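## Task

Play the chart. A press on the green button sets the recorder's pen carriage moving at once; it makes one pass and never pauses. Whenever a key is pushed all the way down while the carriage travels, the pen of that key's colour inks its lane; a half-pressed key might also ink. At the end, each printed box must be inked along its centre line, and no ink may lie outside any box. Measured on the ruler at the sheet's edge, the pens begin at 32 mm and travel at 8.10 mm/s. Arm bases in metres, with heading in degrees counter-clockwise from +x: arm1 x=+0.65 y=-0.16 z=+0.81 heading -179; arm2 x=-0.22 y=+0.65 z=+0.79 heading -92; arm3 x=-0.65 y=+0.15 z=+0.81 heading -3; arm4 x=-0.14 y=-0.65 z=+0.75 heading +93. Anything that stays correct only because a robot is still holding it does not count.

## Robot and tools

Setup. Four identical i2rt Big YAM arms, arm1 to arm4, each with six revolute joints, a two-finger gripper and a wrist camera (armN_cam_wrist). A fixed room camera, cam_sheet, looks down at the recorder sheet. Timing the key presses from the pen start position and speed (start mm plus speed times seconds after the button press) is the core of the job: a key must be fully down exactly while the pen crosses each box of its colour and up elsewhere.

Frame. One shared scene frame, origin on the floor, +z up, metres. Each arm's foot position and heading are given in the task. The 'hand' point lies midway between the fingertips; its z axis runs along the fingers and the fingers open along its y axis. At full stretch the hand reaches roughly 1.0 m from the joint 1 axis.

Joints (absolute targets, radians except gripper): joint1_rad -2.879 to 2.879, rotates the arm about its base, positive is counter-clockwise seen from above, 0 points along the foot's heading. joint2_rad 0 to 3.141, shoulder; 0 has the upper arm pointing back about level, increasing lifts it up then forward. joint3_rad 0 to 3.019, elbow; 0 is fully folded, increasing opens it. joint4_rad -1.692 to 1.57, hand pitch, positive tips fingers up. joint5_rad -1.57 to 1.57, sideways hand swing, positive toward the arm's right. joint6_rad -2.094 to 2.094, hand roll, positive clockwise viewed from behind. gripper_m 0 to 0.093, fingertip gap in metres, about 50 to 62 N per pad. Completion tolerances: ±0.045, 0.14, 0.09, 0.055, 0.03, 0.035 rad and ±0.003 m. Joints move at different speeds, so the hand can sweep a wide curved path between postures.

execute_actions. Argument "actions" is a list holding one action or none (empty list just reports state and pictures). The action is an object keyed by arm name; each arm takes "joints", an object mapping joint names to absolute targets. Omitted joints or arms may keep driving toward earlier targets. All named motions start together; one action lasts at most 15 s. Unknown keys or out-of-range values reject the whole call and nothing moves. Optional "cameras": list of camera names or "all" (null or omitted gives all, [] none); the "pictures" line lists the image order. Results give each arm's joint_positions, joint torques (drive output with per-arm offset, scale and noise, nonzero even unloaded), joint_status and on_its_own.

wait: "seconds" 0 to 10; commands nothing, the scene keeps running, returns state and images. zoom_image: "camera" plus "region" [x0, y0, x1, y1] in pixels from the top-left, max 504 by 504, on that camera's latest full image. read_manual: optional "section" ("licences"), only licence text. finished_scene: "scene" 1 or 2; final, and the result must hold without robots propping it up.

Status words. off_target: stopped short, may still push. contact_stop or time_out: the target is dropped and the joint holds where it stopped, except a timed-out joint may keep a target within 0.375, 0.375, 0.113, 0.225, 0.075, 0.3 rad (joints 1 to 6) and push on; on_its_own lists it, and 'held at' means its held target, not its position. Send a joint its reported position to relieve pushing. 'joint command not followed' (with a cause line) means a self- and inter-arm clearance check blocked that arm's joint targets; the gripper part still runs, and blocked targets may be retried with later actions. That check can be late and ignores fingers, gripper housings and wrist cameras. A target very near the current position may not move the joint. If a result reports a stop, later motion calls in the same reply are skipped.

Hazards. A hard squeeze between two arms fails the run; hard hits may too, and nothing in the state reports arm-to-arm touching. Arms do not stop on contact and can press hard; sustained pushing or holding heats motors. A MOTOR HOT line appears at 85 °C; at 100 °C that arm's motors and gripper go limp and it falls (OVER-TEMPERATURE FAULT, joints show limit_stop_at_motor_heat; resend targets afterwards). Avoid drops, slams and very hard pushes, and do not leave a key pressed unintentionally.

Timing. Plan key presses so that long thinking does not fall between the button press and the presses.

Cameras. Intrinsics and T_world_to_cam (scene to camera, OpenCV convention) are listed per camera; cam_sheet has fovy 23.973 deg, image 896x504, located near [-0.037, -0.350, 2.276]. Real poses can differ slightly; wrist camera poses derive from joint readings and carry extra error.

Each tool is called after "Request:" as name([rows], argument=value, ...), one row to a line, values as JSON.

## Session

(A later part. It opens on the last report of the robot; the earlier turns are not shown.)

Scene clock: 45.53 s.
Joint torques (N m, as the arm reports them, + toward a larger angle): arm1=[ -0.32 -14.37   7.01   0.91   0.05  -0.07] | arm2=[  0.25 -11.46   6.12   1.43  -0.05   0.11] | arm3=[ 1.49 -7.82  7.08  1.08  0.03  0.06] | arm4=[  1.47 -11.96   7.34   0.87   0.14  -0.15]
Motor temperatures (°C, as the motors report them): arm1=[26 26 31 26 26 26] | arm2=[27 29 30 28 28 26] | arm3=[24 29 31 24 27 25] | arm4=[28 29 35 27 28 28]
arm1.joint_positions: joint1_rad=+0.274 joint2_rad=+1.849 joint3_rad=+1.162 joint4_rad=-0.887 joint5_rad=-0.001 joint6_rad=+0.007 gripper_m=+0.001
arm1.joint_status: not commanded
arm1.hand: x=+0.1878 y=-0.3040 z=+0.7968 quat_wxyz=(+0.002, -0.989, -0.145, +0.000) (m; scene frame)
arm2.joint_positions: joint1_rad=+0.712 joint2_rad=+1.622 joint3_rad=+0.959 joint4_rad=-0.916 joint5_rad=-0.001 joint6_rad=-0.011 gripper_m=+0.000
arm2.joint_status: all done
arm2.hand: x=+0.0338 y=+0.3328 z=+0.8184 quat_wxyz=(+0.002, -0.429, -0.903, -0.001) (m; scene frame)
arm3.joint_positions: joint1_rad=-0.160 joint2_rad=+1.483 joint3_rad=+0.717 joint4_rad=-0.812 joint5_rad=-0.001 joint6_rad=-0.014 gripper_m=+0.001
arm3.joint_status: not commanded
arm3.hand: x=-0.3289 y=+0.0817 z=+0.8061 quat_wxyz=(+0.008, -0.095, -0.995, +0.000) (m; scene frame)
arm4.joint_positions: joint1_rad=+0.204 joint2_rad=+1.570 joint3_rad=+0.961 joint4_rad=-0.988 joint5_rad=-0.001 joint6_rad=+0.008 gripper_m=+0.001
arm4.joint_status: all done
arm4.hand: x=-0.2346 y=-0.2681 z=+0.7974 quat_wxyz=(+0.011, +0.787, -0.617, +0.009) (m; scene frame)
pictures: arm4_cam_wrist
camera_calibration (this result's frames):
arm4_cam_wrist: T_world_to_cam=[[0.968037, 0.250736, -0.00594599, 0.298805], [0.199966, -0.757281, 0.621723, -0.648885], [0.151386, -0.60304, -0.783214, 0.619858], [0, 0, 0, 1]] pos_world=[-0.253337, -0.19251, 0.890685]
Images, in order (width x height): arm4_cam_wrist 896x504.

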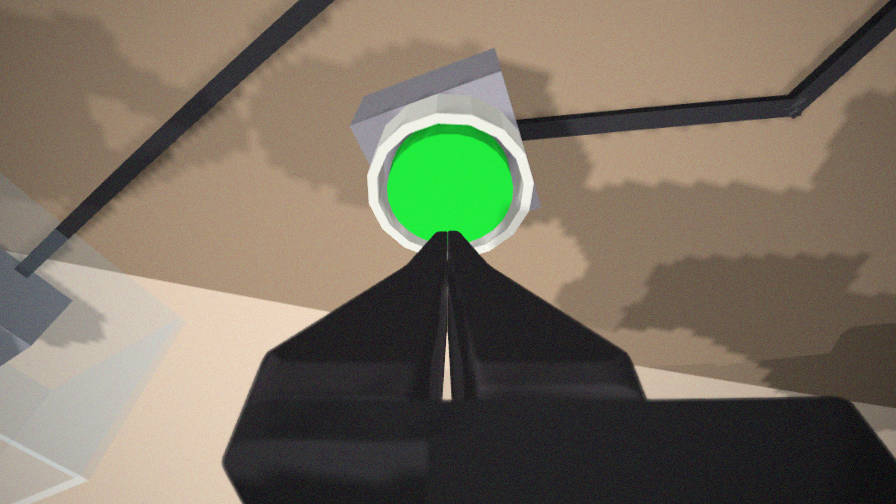

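Request:
execute_actions([
  {"arm4":{"joints":{"joint2_rad":1.71,"joint4_rad":-0.95}}},
], cameras=[])

Request:
execute_actions([
  {"arm4":{"joints":{"joint2_rad":1.44,"joint3_rad":1.1,"joint4_rad":-1.2}}},
], cameras=[])

Request:
execute_actions([
  {"arm4":{"joints":{"joint1_rad":0.845}}},
], cameras=[])

Request:
execute_actions([
  {"arm4":{"joints":{"joint2_rad":1.57,"joint3_rad":0.974,"joint4_rad":-0.969}}},
], cameras=[])

Request:
wait(seconds=10)

Request:
wait(seconds=3.25)

Request:
execute_actions([
  {"arm1":{"joints":{"joint2_rad":1.97}},"arm2":{"joints":{"joint2_rad":1.77}},"arm3":{"joints":{"joint2_rad":1.65}},"arm4":{"joints":{"joint2_rad":1.71}}},
], cameras=[])

Request:
wait(seconds=0.8)

Request:
execute_actions([
  {"arm1":{"joints":{"joint2_rad":1.84}},"arm2":{"joints":{"joint2_rad":1.62}},"arm3":{"joints":{"joint2_rad":1.484}},"arm4":{"joints":{"joint2_rad":1.57}}},
], cameras=[])

Request:
wait(seconds=7)

Request:
zoom_image(camera="cam_sheet", region=[340, 210, 480, 340])

Scene clock: 58.50 s.
Joint torques (N m, as the arm reports them, + toward a larger angle): arm1=[ -0.28 -14.38   7.05   0.9    0.05  -0.07] | arm2=[  0.27 -11.45   6.13   1.43  -0.05   0.1 ] | arm3=[ 0.77 -8.23  7.29  1.01  0.06  0.13] | arm4=[ 1.54 -8.47  5.89  0.74  0.14 -0.15]
Motor temperatures (°C, as the motors report them): arm1=[26 27 31 26 26 26] | arm2=[27 29 29 28 28 26] | arm3=[24 29 31 24 27 25] | arm4=[28 29 34 27 28 28]
arm1.joint_positions: joint1_rad=+0.274 joint2_rad=+1.849 joint3_rad=+1.162 joint4_rad=-0.887 joint5_rad=-0.001 joint6_rad=+0.007 gripper_m=+0.001
arm1.joint_status: not commanded
arm1.hand: x=+0.1878 y=-0.3040 z=+0.7968 quat_wxyz=(+0.002, -0.989, -0.145, +0.000) (m; scene frame)
arm2.joint_positions: joint1_rad=+0.712 joint2_rad=+1.622 joint3_rad=+0.959 joint4_rad=-0.916 joint5_rad=-0.001 joint6_rad=-0.011 gripper_m=+0.000
arm2.joint_status: not commanded
arm2.hand: x=+0.0338 y=+0.3328 z=+0.8184 quat_wxyz=(+0.002, -0.429, -0.903, -0.001) (m; scene frame)
arm3.joint_positions: joint1_rad=-0.160 joint2_rad=+1.483 joint3_rad=+0.717 joint4_rad=-0.812 joint5_rad=-0.001 joint6_rad=-0.014 gripper_m=+0.001
arm3.joint_status: not commanded
arm3.hand: x=-0.3289 y=+0.0817 z=+0.8061 quat_wxyz=(+0.008, -0.095, -0.995, +0.000) (m; scene frame)
arm4.joint_positions: joint1_rad=+0.204 joint2_rad=+1.665 joint3_rad=+0.975 joint4_rad=-0.955 joint5_rad=-0.001 joint6_rad=+0.008 gripper_m=+0.001
arm4.joint_status: all done
arm4.hand: x=-0.2361 y=-0.2629 z=+0.7654 quat_wxyz=(+0.025, +0.787, -0.616, +0.028) (m; scene frame)
pictures: none
No camera images: the call's "cameras" was empty. Leave "cameras" out to get every camera's image.

Scene clock: 59.73 s.
Joint torques (N m, as the arm reports them, + toward a larger angle): arm1=[ -0.29 -14.41   7.03   0.91   0.05  -0.06] | arm2=[  0.28 -11.49   6.12   1.43  -0.05   0.1 ] | arm3=[ 0.43 -7.49  7.03  1.01  0.03  0.15] | arm4=[ 1.4  -8.74  9.15  0.4   0.14 -0.15]
Motor temperatures (°C, as the motors report them): arm1=[26 27 31 26 26 26] | arm2=[27 29 29 28 28 26] | arm3=[24 29 31 24 27 25] | arm4=[28 29 35 27 28 28]
arm1.joint_positions: joint1_rad=+0.274 joint2_rad=+1.849 joint3_rad=+1.162 joint4_rad=-0.887 joint5_rad=-0.001 joint6_rad=+0.007 gripper_m=+0.001
arm1.joint_status: not commanded
arm1.hand: x=+0.1878 y=-0.3040 z=+0.7968 quat_wxyz=(+0.002, -0.989, -0.145, +0.000) (m; scene frame)
arm2.joint_positions: joint1_rad=+0.712 joint2_rad=+1.622 joint3_rad=+0.959 joint4_rad=-0.916 joint5_rad=-0.001 joint6_rad=-0.011 gripper_m=+0.000
arm2.joint_status: not commanded
arm2.hand: x=+0.0338 y=+0.3328 z=+0.8184 quat_wxyz=(+0.002, -0.429, -0.903, -0.001) (m; scene frame)
arm3.joint_positions: joint1_rad=-0.160 joint2_rad=+1.483 joint3_rad=+0.717 joint4_rad=-0.812 joint5_rad=-0.001 joint6_rad=-0.014 gripper_m=+0.001
arm3.joint_status: not commanded
arm3.hand: x=-0.3289 y=+0.0817 z=+0.8061 quat_wxyz=(+0.008, -0.095, -0.995, +0.000) (m; scene frame)
arm4.joint_positions: joint1_rad=+0.204 joint2_rad=+1.423 joint3_rad=+1.075 joint4_rad=-1.194 joint5_rad=-0.001 joint6_rad=+0.008 gripper_m=+0.001
arm4.joint_status: all done
arm4.hand: x=-0.2349 y=-0.2647 z=+0.8919 quat_wxyz=(-0.007, +0.787, -0.617, -0.014) (m; scene frame)
pictures: none
No camera images: the call's "cameras" was empty. Leave "cameras" out to get every camera's image.

Scene clock: 60.97 s.
Joint torques (N m, as the arm reports them, + toward a larger angle): arm1=[ -0.32 -14.4    7.03   0.91   0.06  -0.07] | arm2=[  0.31 -11.44   6.12   1.42  -0.05   0.1 ] | arm3=[ 1.83 -8.23  6.93  0.91  0.04  0.1 ] | arm4=[ 0.71 -8.82  9.25  0.4   0.14 -0.15]
Motor temperatures (°C, as the motors report them): arm1=[26 27 31 26 26 26] | arm2=[27 29 29 28 28 26] | arm3=[24 29 31 24 27 25] | arm4=[28 29 35 27 28 28]
arm1.joint_positions: joint1_rad=+0.274 joint2_rad=+1.849 joint3_rad=+1.162 joint4_rad=-0.887 joint5_rad=-0.001 joint6_rad=+0.007 gripper_m=+0.001
arm1.joint_status: not commanded
arm1.hand: x=+0.1878 y=-0.3040 z=+0.7968 quat_wxyz=(+0.002, -0.989, -0.145, +0.000) (m; scene frame)
arm2.joint_positions: joint1_rad=+0.712 joint2_rad=+1.622 joint3_rad=+0.959 joint4_rad=-0.916 joint5_rad=-0.001 joint6_rad=-0.011 gripper_m=+0.000
arm2.joint_status: not commanded
arm2.hand: x=+0.0338 y=+0.3328 z=+0.8184 quat_wxyz=(+0.002, -0.429, -0.903, -0.001) (m; scene frame)
arm3.joint_positions: joint1_rad=-0.160 joint2_rad=+1.483 joint3_rad=+0.717 joint4_rad=-0.812 joint5_rad=-0.001 joint6_rad=-0.014 gripper_m=+0.001
arm3.joint_status: not commanded
arm3.hand: x=-0.3289 y=+0.0817 z=+0.8061 quat_wxyz=(+0.008, -0.095, -0.995, +0.000) (m; scene frame)
arm4.joint_positions: joint1_rad=+0.847 joint2_rad=+1.423 joint3_rad=+1.075 joint4_rad=-1.194 joint5_rad=-0.001 joint6_rad=+0.008 gripper_m=+0.001
arm4.joint_status: all done
arm4.hand: x=-0.4475 y=-0.4010 z=+0.8931 quat_wxyz=(-0.003, +0.942, -0.336, -0.016) (m; scene frame)
pictures: none
No camera images: the call's "cameras" was empty. Leave "cameras" out to get every camera's image.

Scene clock: 61.97 s.
Joint torques (N m, as the arm reports them, + toward a larger angle): arm1=[ -0.31 -14.4    7.03   0.92   0.05  -0.07] | arm2=[  0.27 -11.43   6.12   1.42  -0.05   0.1 ] | arm3=[ 1.01 -7.82  7.07  0.86  0.08  0.12] | arm4=[  0.71 -12.08   7.44   0.98   0.13  -0.15]
Motor temperatures (°C, as the motors report them): arm1=[26 27 31 26 26 26] | arm2=[27 29 29 28 28 26] | arm3=[24 29 31 24 27 25] | arm4=[28 29 35 27 28 28]
arm1.joint_positions: joint1_rad=+0.274 joint2_rad=+1.849 joint3_rad=+1.162 joint4_rad=-0.887 joint5_rad=-0.001 joint6_rad=+0.007 gripper_m=+0.001
arm1.joint_status: not commanded
arm1.hand: x=+0.1878 y=-0.3040 z=+0.7968 quat_wxyz=(+0.002, -0.989, -0.145, +0.000) (m; scene frame)
arm2.joint_positions: joint1_rad=+0.712 joint2_rad=+1.622 joint3_rad=+0.959 joint4_rad=-0.916 joint5_rad=-0.001 joint6_rad=-0.011 gripper_m=+0.000
arm2.joint_status: not commanded
arm2.hand: x=+0.0338 y=+0.3328 z=+0.8184 quat_wxyz=(+0.002, -0.429, -0.903, -0.001) (m; scene frame)
arm3.joint_positions: joint1_rad=-0.160 joint2_rad=+1.483 joint3_rad=+0.717 joint4_rad=-0.812 joint5_rad=-0.001 joint6_rad=-0.014 gripper_m=+0.001
arm3.joint_status: not commanded
arm3.hand: x=-0.3289 y=+0.0817 z=+0.8061 quat_wxyz=(+0.008, -0.095, -0.995, +0.000) (m; scene frame)
arm4.joint_positions: joint1_rad=+0.847 joint2_rad=+1.581 joint3_rad=+0.961 joint4_rad=-0.977 joint5_rad=-0.001 joint6_rad=+0.008 gripper_m=+0.001
arm4.joint_status: all done
arm4.hand: x=-0.4467 y=-0.4021 z=+0.7944 quat_wxyz=(+0.006, +0.942, -0.336, +0.010) (m; scene frame)
pictures: none
No camera images: the call's "cameras" was empty. Leave "cameras" out to get every camera's image.

Scene clock: 71.97 s.
Joint torques (N m, as the arm reports them, + toward a larger angle): arm1=[ -0.33 -14.35   7.05   0.89   0.06  -0.07] | arm2=[  0.27 -11.46   6.13   1.43  -0.04   0.1 ] | arm3=[ 1.1  -7.9   7.32  1.04  0.04  0.11] | arm4=[  0.57 -11.96   7.31   0.96   0.13  -0.16]
Motor temperatures (°C, as the motors report them): arm1=[26 27 31 26 26 26] | arm2=[27 29 29 28 28 26] | arm3=[24 29 31 24 27 25] | arm4=[28 29 35 27 28 28]
arm1.joint_positions: joint1_rad=+0.274 joint2_rad=+1.849 joint3_rad=+1.162 joint4_rad=-0.887 joint5_rad=-0.001 joint6_rad=+0.007 gripper_m=+0.001
arm1.joint_status: not commanded
arm1.hand: x=+0.1878 y=-0.3040 z=+0.7968 quat_wxyz=(+0.002, -0.989, -0.145, +0.000) (m; scene frame)
arm2.joint_positions: joint1_rad=+0.712 joint2_rad=+1.622 joint3_rad=+0.959 joint4_rad=-0.916 joint5_rad=-0.001 joint6_rad=-0.011 gripper_m=+0.000
arm2.joint_status: not commanded
arm2.hand: x=+0.0338 y=+0.3328 z=+0.8184 quat_wxyz=(+0.002, -0.429, -0.903, -0.001) (m; scene frame)
arm3.joint_positions: joint1_rad=-0.160 joint2_rad=+1.483 joint3_rad=+0.717 joint4_rad=-0.812 joint5_rad=-0.001 joint6_rad=-0.014 gripper_m=+0.001
arm3.joint_status: not commanded
arm3.hand: x=-0.3289 y=+0.0817 z=+0.8061 quat_wxyz=(+0.008, -0.095, -0.995, +0.000) (m; scene frame)
arm4.joint_positions: joint1_rad=+0.847 joint2_rad=+1.581 joint3_rad=+0.961 joint4_rad=-0.977 joint5_rad=-0.001 joint6_rad=+0.008 gripper_m=+0.001
arm4.joint_status: all done
arm4.hand: x=-0.4467 y=-0.4021 z=+0.7944 quat_wxyz=(+0.006, +0.942, -0.336, +0.010) (m; scene frame)
wait: 10.00 s; at rest by 0.27 s
pictures: arm1_cam_wrist, arm2_cam_wrist, arm3_cam_wrist, arm4_cam_wrist, cam_sheet
camera_calibration (this result's frames):
arm1_cam_wrist: T_world_to_cam=[[-0.28997, 0.957, 0.00827837, 0.33581], [0.781419, 0.231757, 0.579373, -0.530364], [0.552542, 0.17447, -0.81502, 0.720969], [0, 0, 0, 1]] pos_world=[0.113446, -0.324242, 0.892103]
arm2_cam_wrist: T_world_to_cam=[[-0.781408, -0.623946, 0.00961973, 0.226676], [-0.501605, 0.637213, 0.585109, -0.664951], [-0.371206, 0.452384, -0.810898, 0.647352], [0, 0, 0, 1]] pos_world=[0.0838851, 0.272297, 0.911825]
arm3_cam_wrist: T_world_to_cam=[[-0.203148, -0.979124, 0.00681449, 0.00334593], [-0.782018, 0.166433, 0.600624, -0.753046], [-0.589219, 0.116687, -0.799503, 0.563853], [0, 0, 0, 1]] pos_world=[-0.255982, 0.0628136, 0.903076]
arm4_cam_wrist: T_world_to_cam=[[0.624246, 0.781213, -0.0047802, 0.596577], [0.615202, -0.487801, 0.619335, -0.410369], [0.481501, -0.389558, -0.785112, 0.803588], [0, 0, 0, 1]] pos_world=[-0.50688, -0.353187, 0.887914]
Images, in order (width x height): arm1_cam_wrist 896x504, arm2_cam_wrist 896x504, arm3_cam_wrist 896x504, arm4_cam_wrist 896x504, cam_sheet 896x504.

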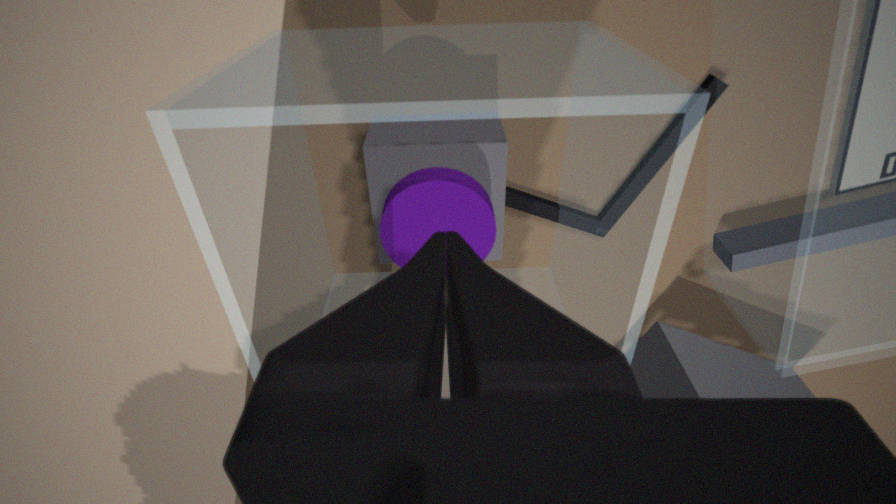

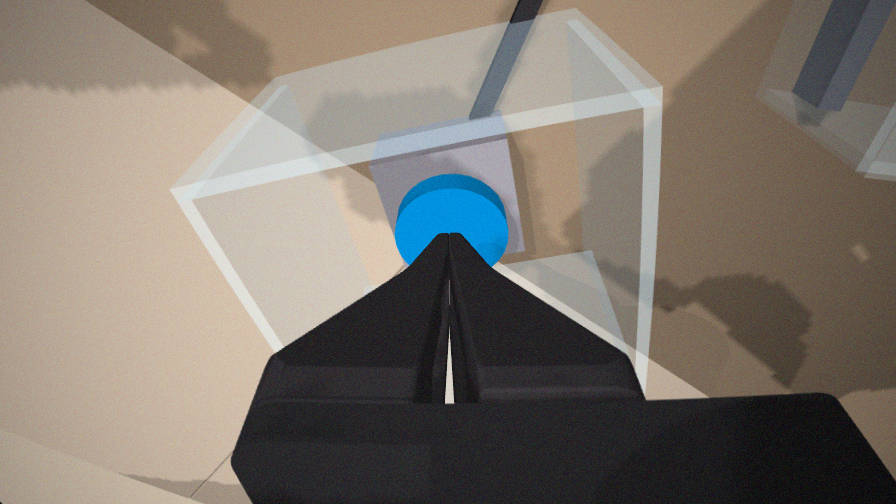

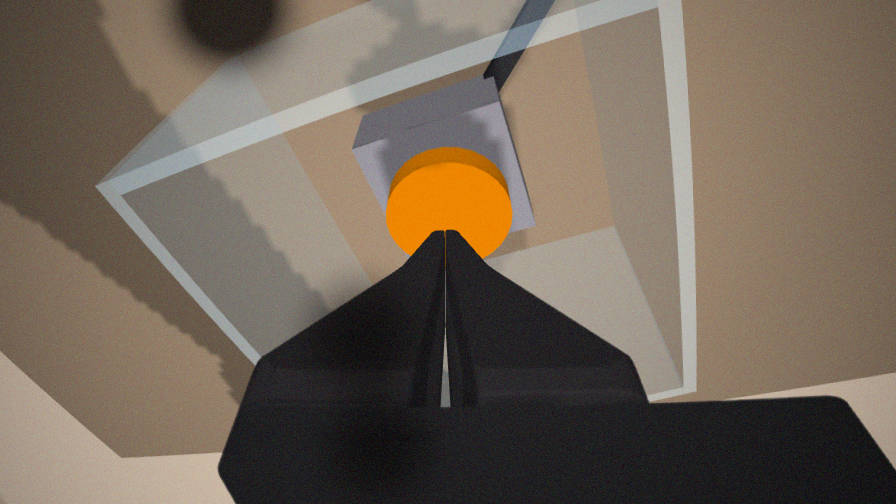

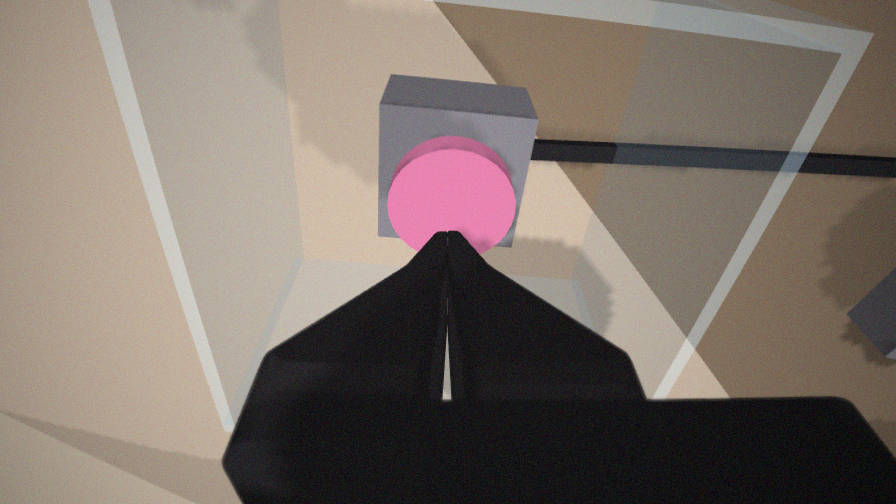

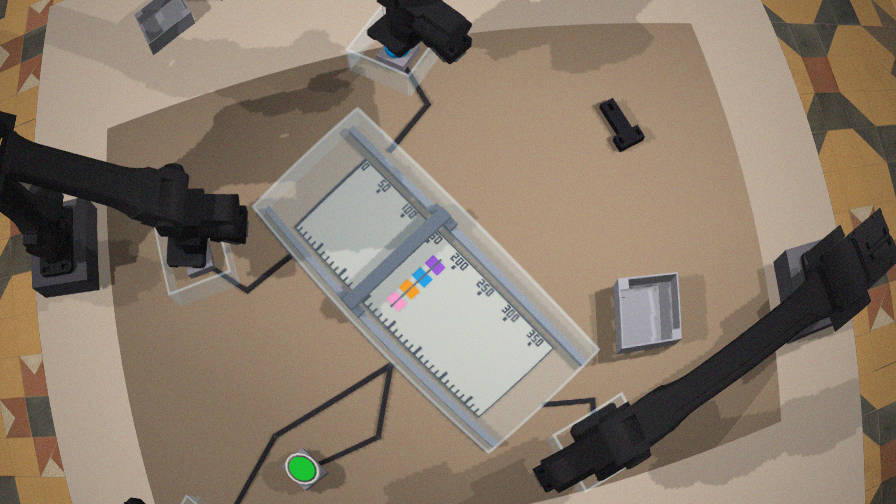

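Scene clock: 75.23 s.
Joint torques (N m, as the arm reports them, + toward a larger angle): arm1=[ -0.32 -14.39   7.03   0.91   0.05  -0.07] | arm2=[  0.27 -11.47   6.12   1.42  -0.05   0.1 ] | arm3=[ 1.08 -8.19  7.1   0.89  0.05  0.15] | arm4=[  0.62 -12.09   7.34   0.92   0.13  -0.16]
Motor temperatures (°C, as the motors report them): arm1=[26 27 31 26 26 26] | arm2=[27 29 29 28 28 26] | arm3=[24 29 31 24 27 25] | arm4=[28 29 35 27 28 28]
arm1.joint_positions: joint1_rad=+0.274 joint2_rad=+1.849 joint3_rad=+1.162 joint4_rad=-0.887 joint5_rad=-0.001 joint6_rad=+0.007 gripper_m=+0.001
arm1.joint_status: not commanded
arm1.hand: x=+0.1878 y=-0.3040 z=+0.7968 quat_wxyz=(+0.002, -0.989, -0.145, +0.000) (m; scene frame)
arm2.joint_positions: joint1_rad=+0.712 joint2_rad=+1.622 joint3_rad=+0.959 joint4_rad=-0.916 joint5_rad=-0.001 joint6_rad=-0.011 gripper_m=+0.000
arm2.joint_status: not commanded
arm2.hand: x=+0.0338 y=+0.3328 z=+0.8184 quat_wxyz=(+0.002, -0.429, -0.903, -0.001) (m; scene frame)
arm3.joint_positions: joint1_rad=-0.160 joint2_rad=+1.483 joint3_rad=+0.717 joint4_rad=-0.812 joint5_rad=-0.001 joint6_rad=-0.014 gripper_m=+0.001
arm3.joint_status: not commanded
arm3.hand: x=-0.3289 y=+0.0817 z=+0.8061 quat_wxyz=(+0.008, -0.095, -0.995, +0.000) (m; scene frame)
arm4.joint_positions: joint1_rad=+0.847 joint2_rad=+1.581 joint3_rad=+0.961 joint4_rad=-0.977 joint5_rad=-0.001 joint6_rad=+0.008 gripper_m=+0.001
arm4.joint_status: all done
arm4.hand: x=-0.4467 y=-0.4021 z=+0.7944 quat_wxyz=(+0.006, +0.942, -0.336, +0.010) (m; scene frame)
wait: 3.27 s; at rest by 0.27 s
pictures: arm1_cam_wrist, arm2_cam_wrist, arm3_cam_wrist, arm4_cam_wrist, cam_sheet
camera_calibration (this result's frames):
arm1_cam_wrist: T_world_to_cam=[[-0.28997, 0.957, 0.00827837, 0.33581], [0.781419, 0.231757, 0.579373, -0.530364], [0.552542, 0.17447, -0.81502, 0.720969], [0, 0, 0, 1]] pos_world=[0.113446, -0.324242, 0.892103]
arm2_cam_wrist: T_world_to_cam=[[-0.781408, -0.623946, 0.00961973, 0.226676], [-0.501605, 0.637213, 0.585109, -0.664951], [-0.371206, 0.452384, -0.810898, 0.647352], [0, 0, 0, 1]] pos_world=[0.0838851, 0.272297, 0.911825]
arm3_cam_wrist: T_world_to_cam=[[-0.203148, -0.979124, 0.00681449, 0.00334593], [-0.782018, 0.166433, 0.600624, -0.753046], [-0.589219, 0.116687, -0.799503, 0.563853], [0, 0, 0, 1]] pos_world=[-0.255982, 0.0628136, 0.903076]
arm4_cam_wrist: T_world_to_cam=[[0.624246, 0.781213, -0.0047802, 0.596577], [0.615202, -0.487801, 0.619335, -0.410369], [0.481501, -0.389558, -0.785112, 0.803588], [0, 0, 0, 1]] pos_world=[-0.50688, -0.353187, 0.887914]
Images, in order (width x height): arm1_cam_wrist 896x504, arm2_cam_wrist 896x504, arm3_cam_wrist 896x504, arm4_cam_wrist 896x504, cam_sheet 896x504.

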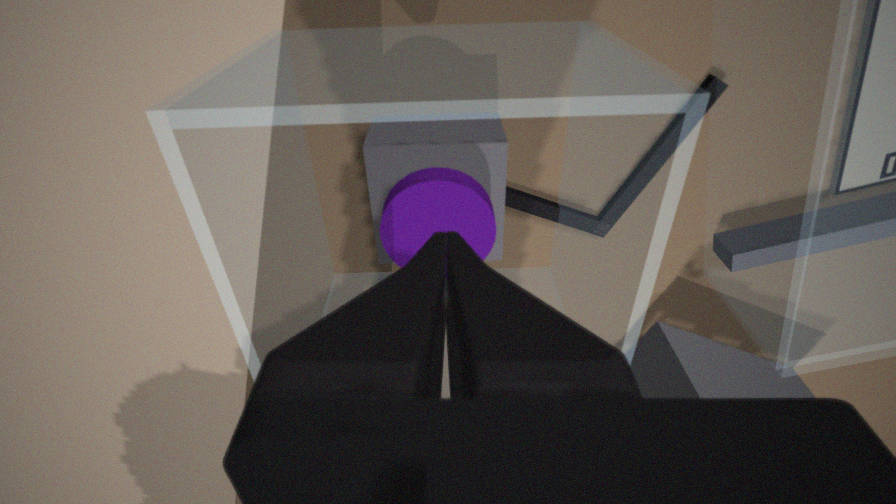

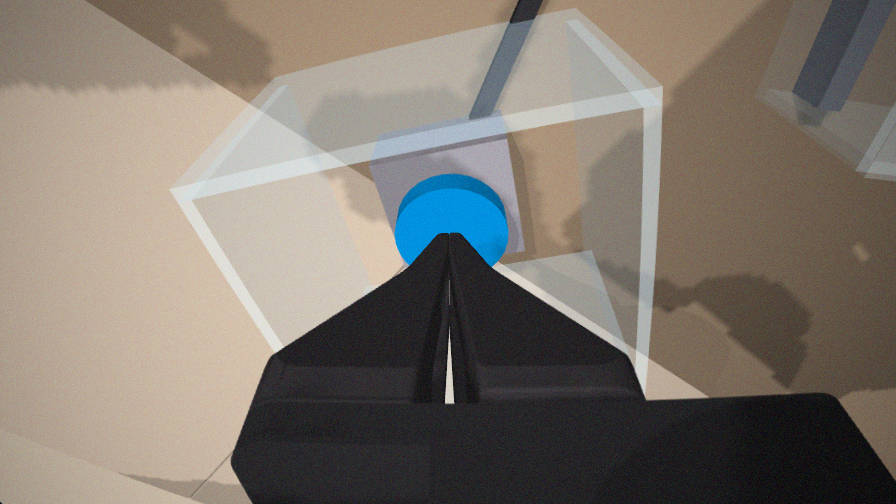

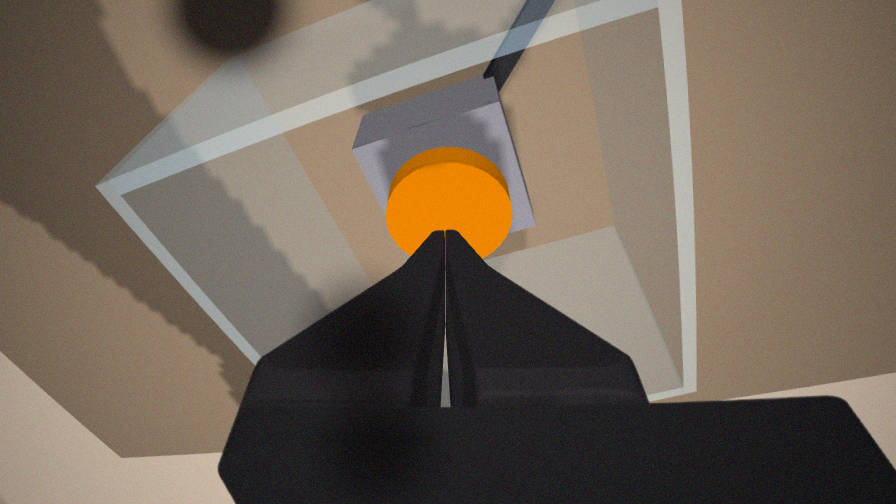

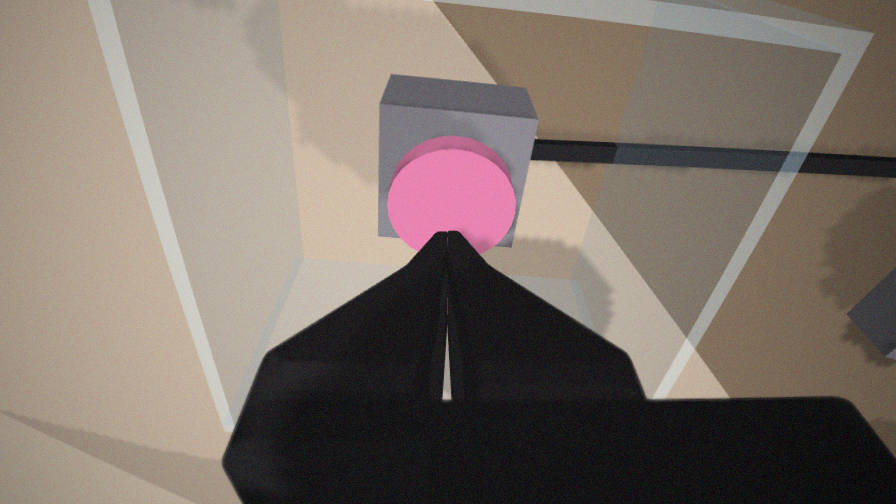

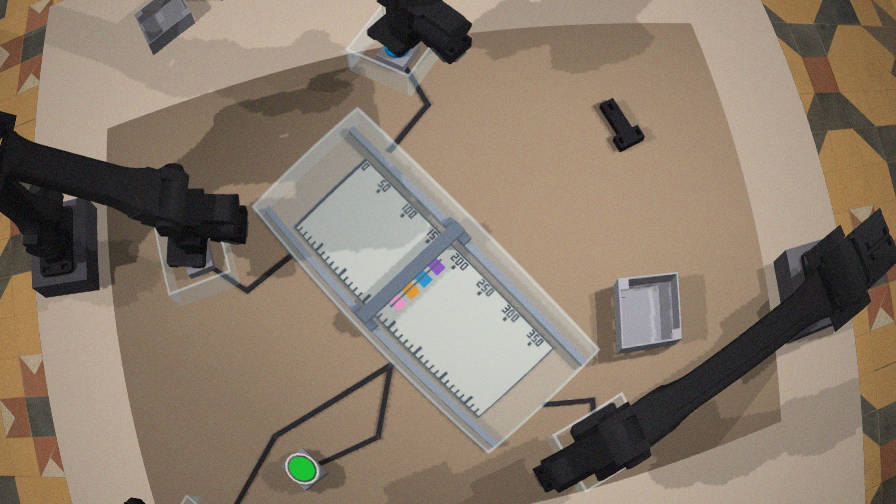

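Scene clock: 76.00 s.
Joint torques (N m, as the arm reports them, + toward a larger angle): arm1=[ -0.31 -10.47   5.87   0.67   0.04  -0.07] | arm2=[ 0.26 -9.98  4.65  1.21 -0.04  0.1 ] | arm3=[ 0.9  -4.69  5.35  0.96  0.04  0.1 ] | arm4=[ 0.64 -8.44  5.86  0.71  0.13 -0.15]
Motor temperatures (°C, as the motors report them): arm1=[26 27 31 26 26 26] | arm2=[27 29 29 28 28 26] | arm3=[24 29 31 24 27 25] | arm4=[28 29 34 27 28 28]
arm1.joint_positions: joint1_rad=+0.274 joint2_rad=+1.922 joint3_rad=+1.170 joint4_rad=-0.885 joint5_rad=+0.000 joint6_rad=+0.007 gripper_m=+0.001
arm1.joint_status: all done
arm1.hand: x=+0.1945 y=-0.3017 z=+0.7652 quat_wxyz=(+0.007, -0.989, -0.145, -0.032) (m; scene frame)
arm2.joint_positions: joint1_rad=+0.712 joint2_rad=+1.730 joint3_rad=+0.970 joint4_rad=-0.916 joint5_rad=-0.001 joint6_rad=-0.011 gripper_m=+0.000
arm2.joint_status: all done
arm2.hand: x=+0.0290 y=+0.3389 z=+0.7801 quat_wxyz=(+0.046, -0.428, -0.902, -0.023) (m; scene frame)
arm3.joint_positions: joint1_rad=-0.160 joint2_rad=+1.599 joint3_rad=+0.728 joint4_rad=-0.816 joint5_rad=-0.001 joint6_rad=-0.014 gripper_m=+0.001
arm3.joint_status: all done
arm3.hand: x=-0.3412 y=+0.0842 z=+0.7736 quat_wxyz=(+0.063, -0.095, -0.993, -0.006) (m; scene frame)
arm4.joint_positions: joint1_rad=+0.847 joint2_rad=+1.663 joint3_rad=+0.974 joint4_rad=-0.975 joint5_rad=-0.001 joint6_rad=+0.008 gripper_m=+0.001
arm4.joint_status: all done
arm4.hand: x=-0.4458 y=-0.4030 z=+0.7678 quat_wxyz=(+0.017, +0.941, -0.336, +0.041) (m; scene frame)
pictures: none
No camera images: the call's "cameras" was empty. Leave "cameras" out to get every camera's image.

Scene clock: 76.80 s.
Joint torques (N m, as the arm reports them, + toward a larger angle): arm1=[ -0.31 -10.51   5.9    0.7    0.04  -0.07] | arm2=[  0.27 -10.     4.63   1.22  -0.05   0.1 ] | arm3=[ 1.41 -5.17  5.29  0.9   0.04  0.1 ] | arm4=[ 0.77 -8.38  5.91  0.71  0.13 -0.15]
Motor temperatures (°C, as the motors report them): arm1=[26 27 31 26 26 26] | arm2=[27 29 29 28 28 26] | arm3=[24 29 31 24 27 25] | arm4=[28 29 34 27 28 28]
arm1.joint_positions: joint1_rad=+0.274 joint2_rad=+1.922 joint3_rad=+1.170 joint4_rad=-0.885 joint5_rad=+0.000 joint6_rad=+0.007 gripper_m=+0.001
arm1.joint_status: all done
arm1.hand: x=+0.1945 y=-0.3017 z=+0.7652 quat_wxyz=(+0.007, -0.989, -0.145, -0.032) (m; scene frame)
arm2.joint_positions: joint1_rad=+0.712 joint2_rad=+1.730 joint3_rad=+0.970 joint4_rad=-0.916 joint5_rad=-0.001 joint6_rad=-0.011 gripper_m=+0.000
arm2.joint_status: all done
arm2.hand: x=+0.0290 y=+0.3389 z=+0.7801 quat_wxyz=(+0.046, -0.428, -0.902, -0.023) (m; scene frame)
arm3.joint_positions: joint1_rad=-0.160 joint2_rad=+1.599 joint3_rad=+0.728 joint4_rad=-0.816 joint5_rad=-0.001 joint6_rad=-0.014 gripper_m=+0.001
arm3.joint_status: all done
arm3.hand: x=-0.3412 y=+0.0842 z=+0.7736 quat_wxyz=(+0.063, -0.095, -0.993, -0.006) (m; scene frame)
arm4.joint_positions: joint1_rad=+0.847 joint2_rad=+1.663 joint3_rad=+0.974 joint4_rad=-0.975 joint5_rad=-0.001 joint6_rad=+0.008 gripper_m=+0.001
arm4.joint_status: all done
arm4.hand: x=-0.4458 y=-0.4030 z=+0.7678 quat_wxyz=(+0.017, +0.941, -0.336, +0.041) (m; scene frame)
wait: 0.80 s; at rest by 0.27 s
pictures: arm1_cam_wrist, arm2_cam_wrist, arm3_cam_wrist, arm4_cam_wrist, cam_sheet
camera_calibration (this result's frames):
arm1_cam_wrist: T_world_to_cam=[[-0.29024, 0.956912, 0.00890766, 0.335385], [0.744709, 0.220012, 0.630082, -0.553041], [0.600973, 0.189509, -0.776478, 0.656625], [0, 0, 0, 1]] pos_world=[0.114583, -0.323694, 0.855328]
arm2_cam_wrist: T_world_to_cam=[[-0.78087, -0.624621, 0.00950316, 0.227331], [-0.464068, 0.590204, 0.660531, -0.692791], [-0.41819, 0.511379, -0.750739, 0.546195], [0, 0, 0, 1]] pos_world=[0.0844272, 0.271571, 0.8655]
arm3_cam_wrist: T_world_to_cam=[[-0.203066, -0.97914, 0.00694669, 0.00339525], [-0.712436, 0.152613, 0.684942, -0.783884], [-0.671714, 0.134139, -0.728565, 0.445876], [0, 0, 0, 1]] pos_world=[-0.258276, 0.0631458, 0.861741]
arm4_cam_wrist: T_world_to_cam=[[0.624292, 0.781175, -0.005049, 0.596773], [0.582393, -0.461104, 0.669479, -0.437271], [0.520652, -0.420891, -0.742814, 0.754285], [0, 0, 0, 1]] pos_world=[-0.510617, -0.35034, 0.856051]
Images, in order (width x height): arm1_cam_wrist 896x504, arm2_cam_wrist 896x504, arm3_cam_wrist 896x504, arm4_cam_wrist 896x504, cam_sheet 896x504.

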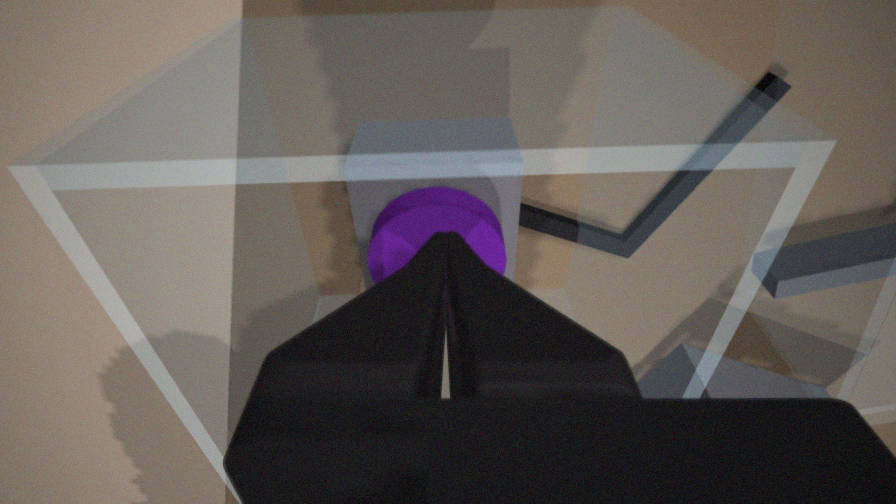

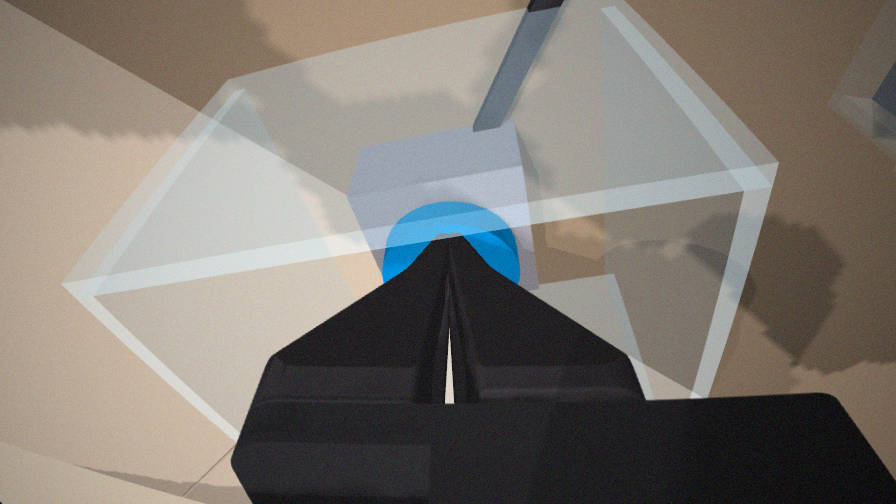

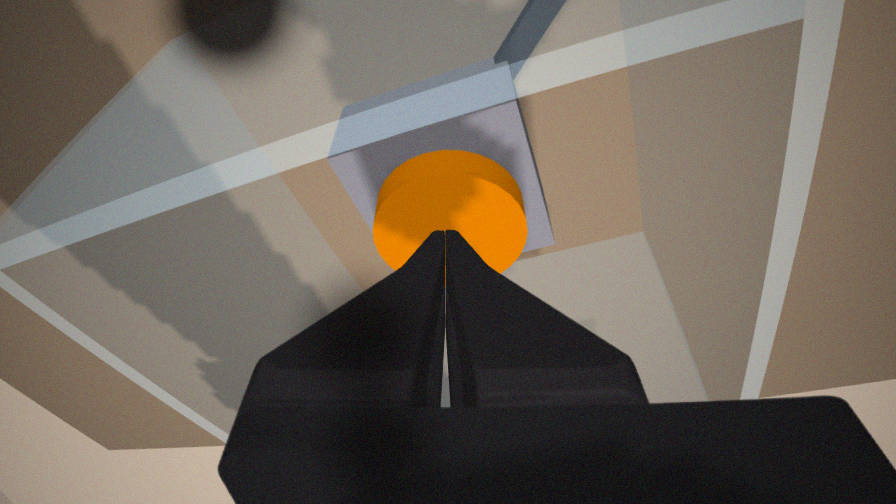

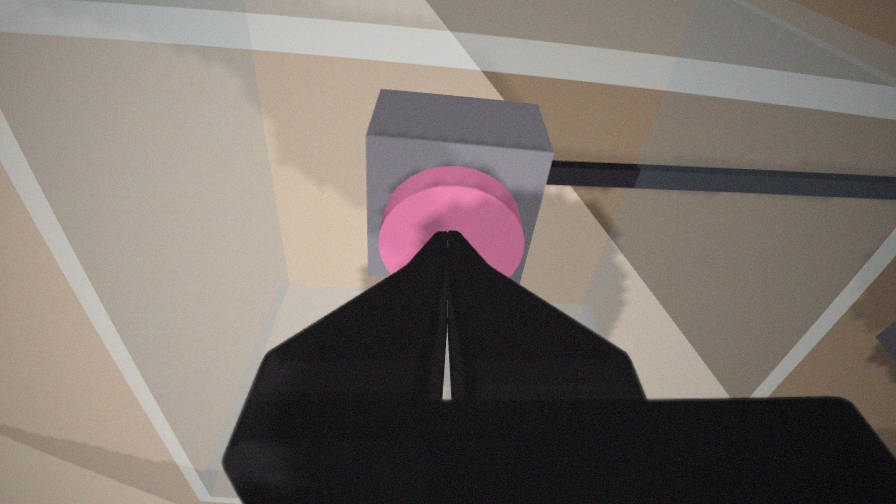

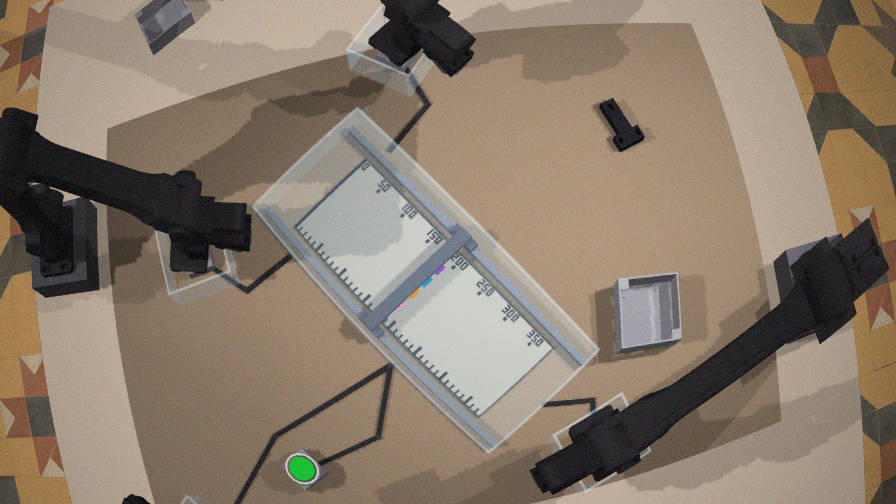

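Scene clock: 77.83 s.
Joint torques (N m, as the arm reports them, + toward a larger angle): arm1=[ -0.32 -14.76   6.95   0.82   0.04  -0.07] | arm2=[  0.32 -12.85   6.06   1.37  -0.05   0.1 ] | arm3=[ 1.17 -8.4   7.24  1.11  0.04  0.09] | arm4=[  0.63 -10.93   6.64   0.84   0.12  -0.17]
Motor temperatures (°C, as the motors report them): arm1=[26 27 31 26 26 26] | arm2=[27 30 29 28 28 26] | arm3=[24 29 31 24 27 25] | arm4=[28 29 34 27 28 28]
arm1.joint_positions: joint1_rad=+0.274 joint2_rad=+1.848 joint3_rad=+1.164 joint4_rad=-0.885 joint5_rad=+0.000 joint6_rad=+0.007 gripper_m=+0.001
arm1.joint_status: all done
arm1.hand: x=+0.1862 y=-0.3045 z=+0.7977 quat_wxyz=(+0.002, -0.989, -0.145, +0.002) (m; scene frame)
arm2.joint_positions: joint1_rad=+0.712 joint2_rad=+1.621 joint3_rad=+0.959 joint4_rad=-0.915 joint5_rad=-0.001 joint6_rad=-0.011 gripper_m=+0.000
arm2.joint_status: all done
arm2.hand: x=+0.0342 y=+0.3323 z=+0.8190 quat_wxyz=(+0.001, -0.429, -0.903, -0.001) (m; scene frame)
arm3.joint_positions: joint1_rad=-0.160 joint2_rad=+1.482 joint3_rad=+0.718 joint4_rad=-0.812 joint5_rad=-0.001 joint6_rad=-0.014 gripper_m=+0.001
arm3.joint_status: all done
arm3.hand: x=-0.3284 y=+0.0817 z=+0.8064 quat_wxyz=(+0.008, -0.095, -0.995, +0.000) (m; scene frame)
arm4.joint_positions: joint1_rad=+0.847 joint2_rad=+1.567 joint3_rad=+0.973 joint4_rad=-0.974 joint5_rad=-0.001 joint6_rad=+0.008 gripper_m=+0.001
arm4.joint_status: all done
arm4.hand: x=-0.4527 y=-0.3973 z=+0.8038 quat_wxyz=(+0.001, +0.942, -0.336, -0.004) (m; scene frame)
pictures: none
No camera images: the call's "cameras" was empty. Leave "cameras" out to get every camera's image.

Scene clock: 84.83 s.
Joint torques (N m, as the arm reports them, + toward a larger angle): arm1=[ -0.32 -14.42   6.87   0.85   0.04  -0.07] | arm2=[  0.27 -12.63   6.08   1.37  -0.04   0.1 ] | arm3=[ 0.93 -8.21  7.15  0.83  0.05  0.11] | arm4=[  0.6  -10.78   6.6    0.86   0.13  -0.16]
Motor temperatures (°C, as the motors report them): arm1=[26 27 31 26 26 26] | arm2=[27 30 29 28 28 26] | arm3=[24 29 31 24 27 25] | arm4=[28 29 34 27 28 28]
arm1.joint_positions: joint1_rad=+0.274 joint2_rad=+1.848 joint3_rad=+1.164 joint4_rad=-0.885 joint5_rad=+0.000 joint6_rad=+0.007 gripper_m=+0.001
arm1.joint_status: all done
arm1.hand: x=+0.1862 y=-0.3045 z=+0.7977 quat_wxyz=(+0.002, -0.989, -0.145, +0.002) (m; scene frame)
arm2.joint_positions: joint1_rad=+0.712 joint2_rad=+1.621 joint3_rad=+0.959 joint4_rad=-0.915 joint5_rad=-0.001 joint6_rad=-0.011 gripper_m=+0.000
arm2.joint_status: all done
arm2.hand: x=+0.0342 y=+0.3323 z=+0.8190 quat_wxyz=(+0.001, -0.429, -0.903, -0.001) (m; scene frame)
arm3.joint_positions: joint1_rad=-0.160 joint2_rad=+1.482 joint3_rad=+0.718 joint4_rad=-0.812 joint5_rad=-0.001 joint6_rad=-0.014 gripper_m=+0.001
arm3.joint_status: all done
arm3.hand: x=-0.3284 y=+0.0817 z=+0.8064 quat_wxyz=(+0.008, -0.095, -0.995, +0.000) (m; scene frame)
arm4.joint_positions: joint1_rad=+0.847 joint2_rad=+1.567 joint3_rad=+0.973 joint4_rad=-0.974 joint5_rad=-0.001 joint6_rad=+0.008 gripper_m=+0.001
arm4.joint_status: all done
arm4.hand: x=-0.4527 y=-0.3973 z=+0.8038 quat_wxyz=(+0.001, +0.942, -0.336, -0.004) (m; scene frame)
wait: 7.00 s; at rest by 0.27 s
pictures: arm1_cam_wrist, arm2_cam_wrist, arm3_cam_wrist, arm4_cam_wrist, cam_sheet
camera_calibration (this result's frames):
arm1_cam_wrist: T_world_to_cam=[[-0.289951, 0.957003, 0.00864134, 0.335455], [0.784006, 0.232339, 0.575633, -0.526845], [0.548875, 0.17368, -0.817662, 0.725165], [0, 0, 0, 1]] pos_world=[0.11229, -0.324572, 0.893311]
arm2_cam_wrist: T_world_to_cam=[[-0.781425, -0.623925, 0.00962205, 0.226662], [-0.502717, 0.638605, 0.582631, -0.663121], [-0.369663, 0.450446, -0.81268, 0.65025], [0, 0, 0, 1]] pos_world=[0.0841305, 0.27199, 0.912619]
arm3_cam_wrist: T_world_to_cam=[[-0.203526, -0.979046, 0.00681922, 0.00321063], [-0.782627, 0.166871, 0.599708, -0.752384], [-0.588279, 0.116719, -0.80019, 0.565236], [0, 0, 0, 1]] pos_world=[-0.255666, 0.0627207, 0.903485]
arm4_cam_wrist: T_world_to_cam=[[0.62423, 0.781227, -0.00465713, 0.596451], [0.629219, -0.499219, 0.595704, -0.38936], [0.463055, -0.374787, -0.803191, 0.827812], [0, 0, 0, 1]] pos_world=[-0.510652, -0.350087, 0.899612]
Images, in order (width x height): arm1_cam_wrist 896x504, arm2_cam_wrist 896x504, arm3_cam_wrist 896x504, arm4_cam_wrist 896x504, cam_sheet 896x504.

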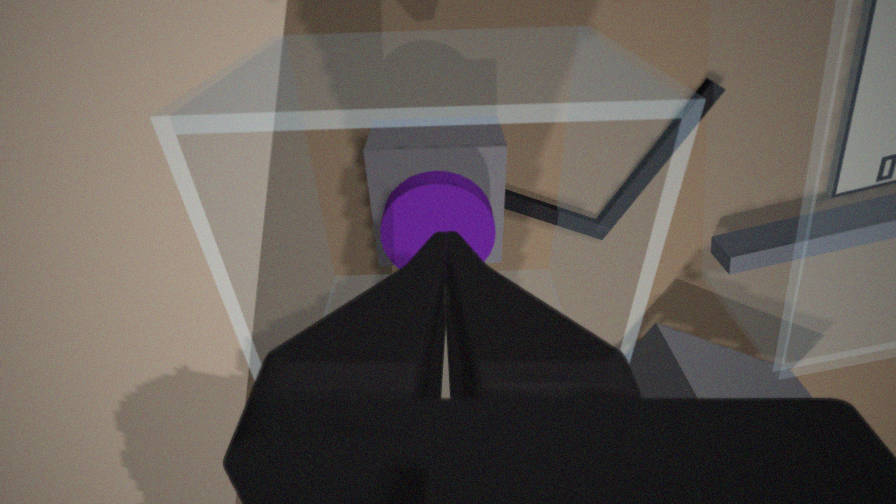

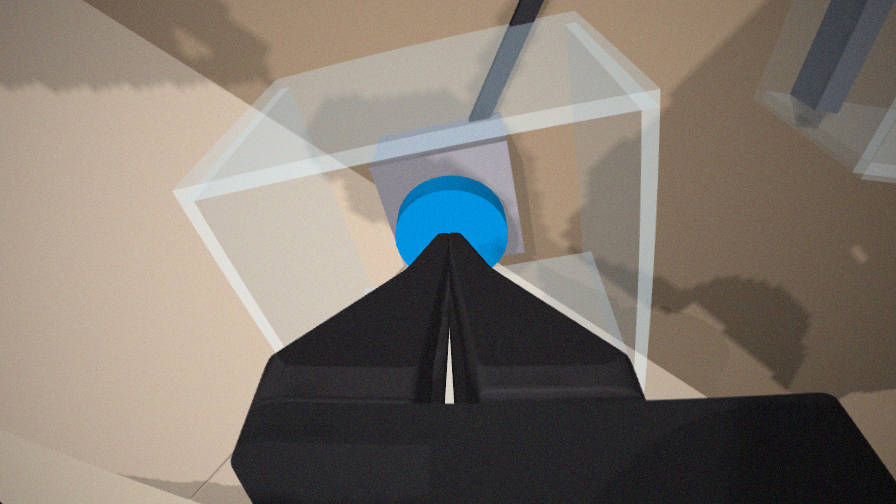

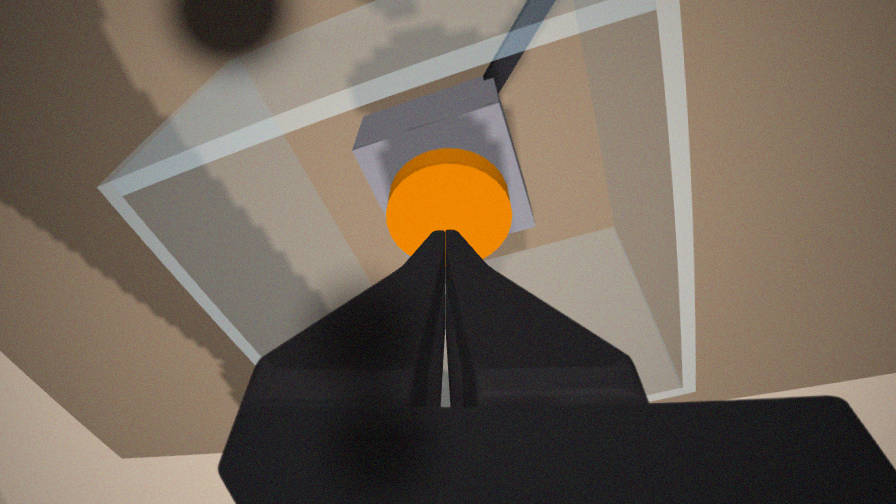

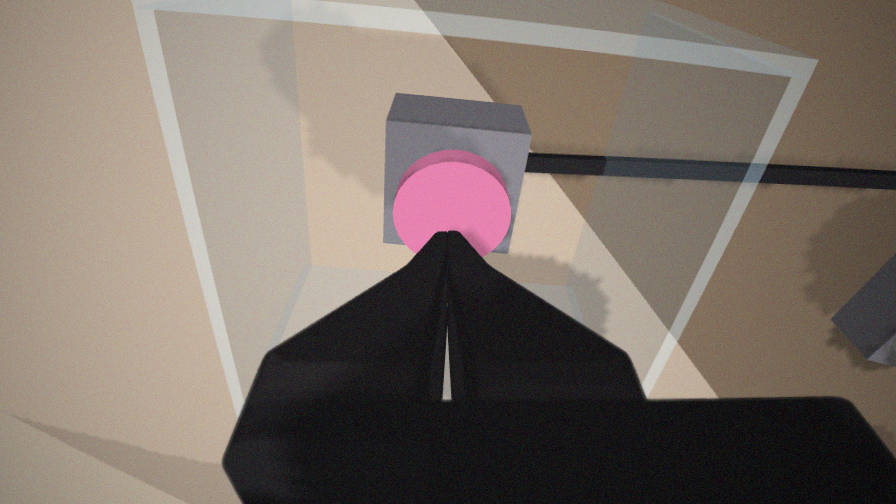

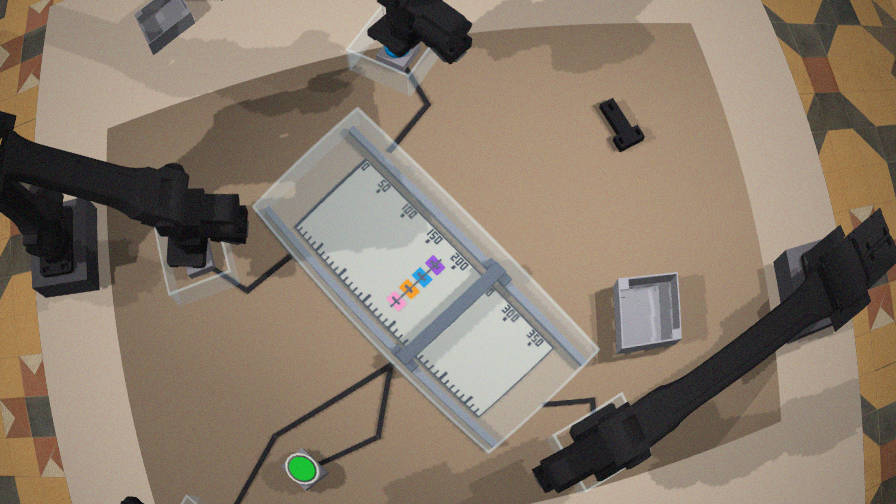

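Region (340, 210, 480, 340) of cam_sheet's 896x504 image, scaled by 3.600, with more detail than that image has; it fills the top 468 rows of this view, and the rest is white.

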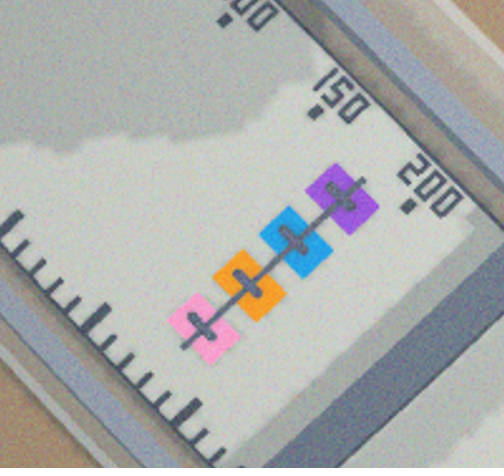

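Request:
finished_scene(scene=2)

The scene is finished: the task was done.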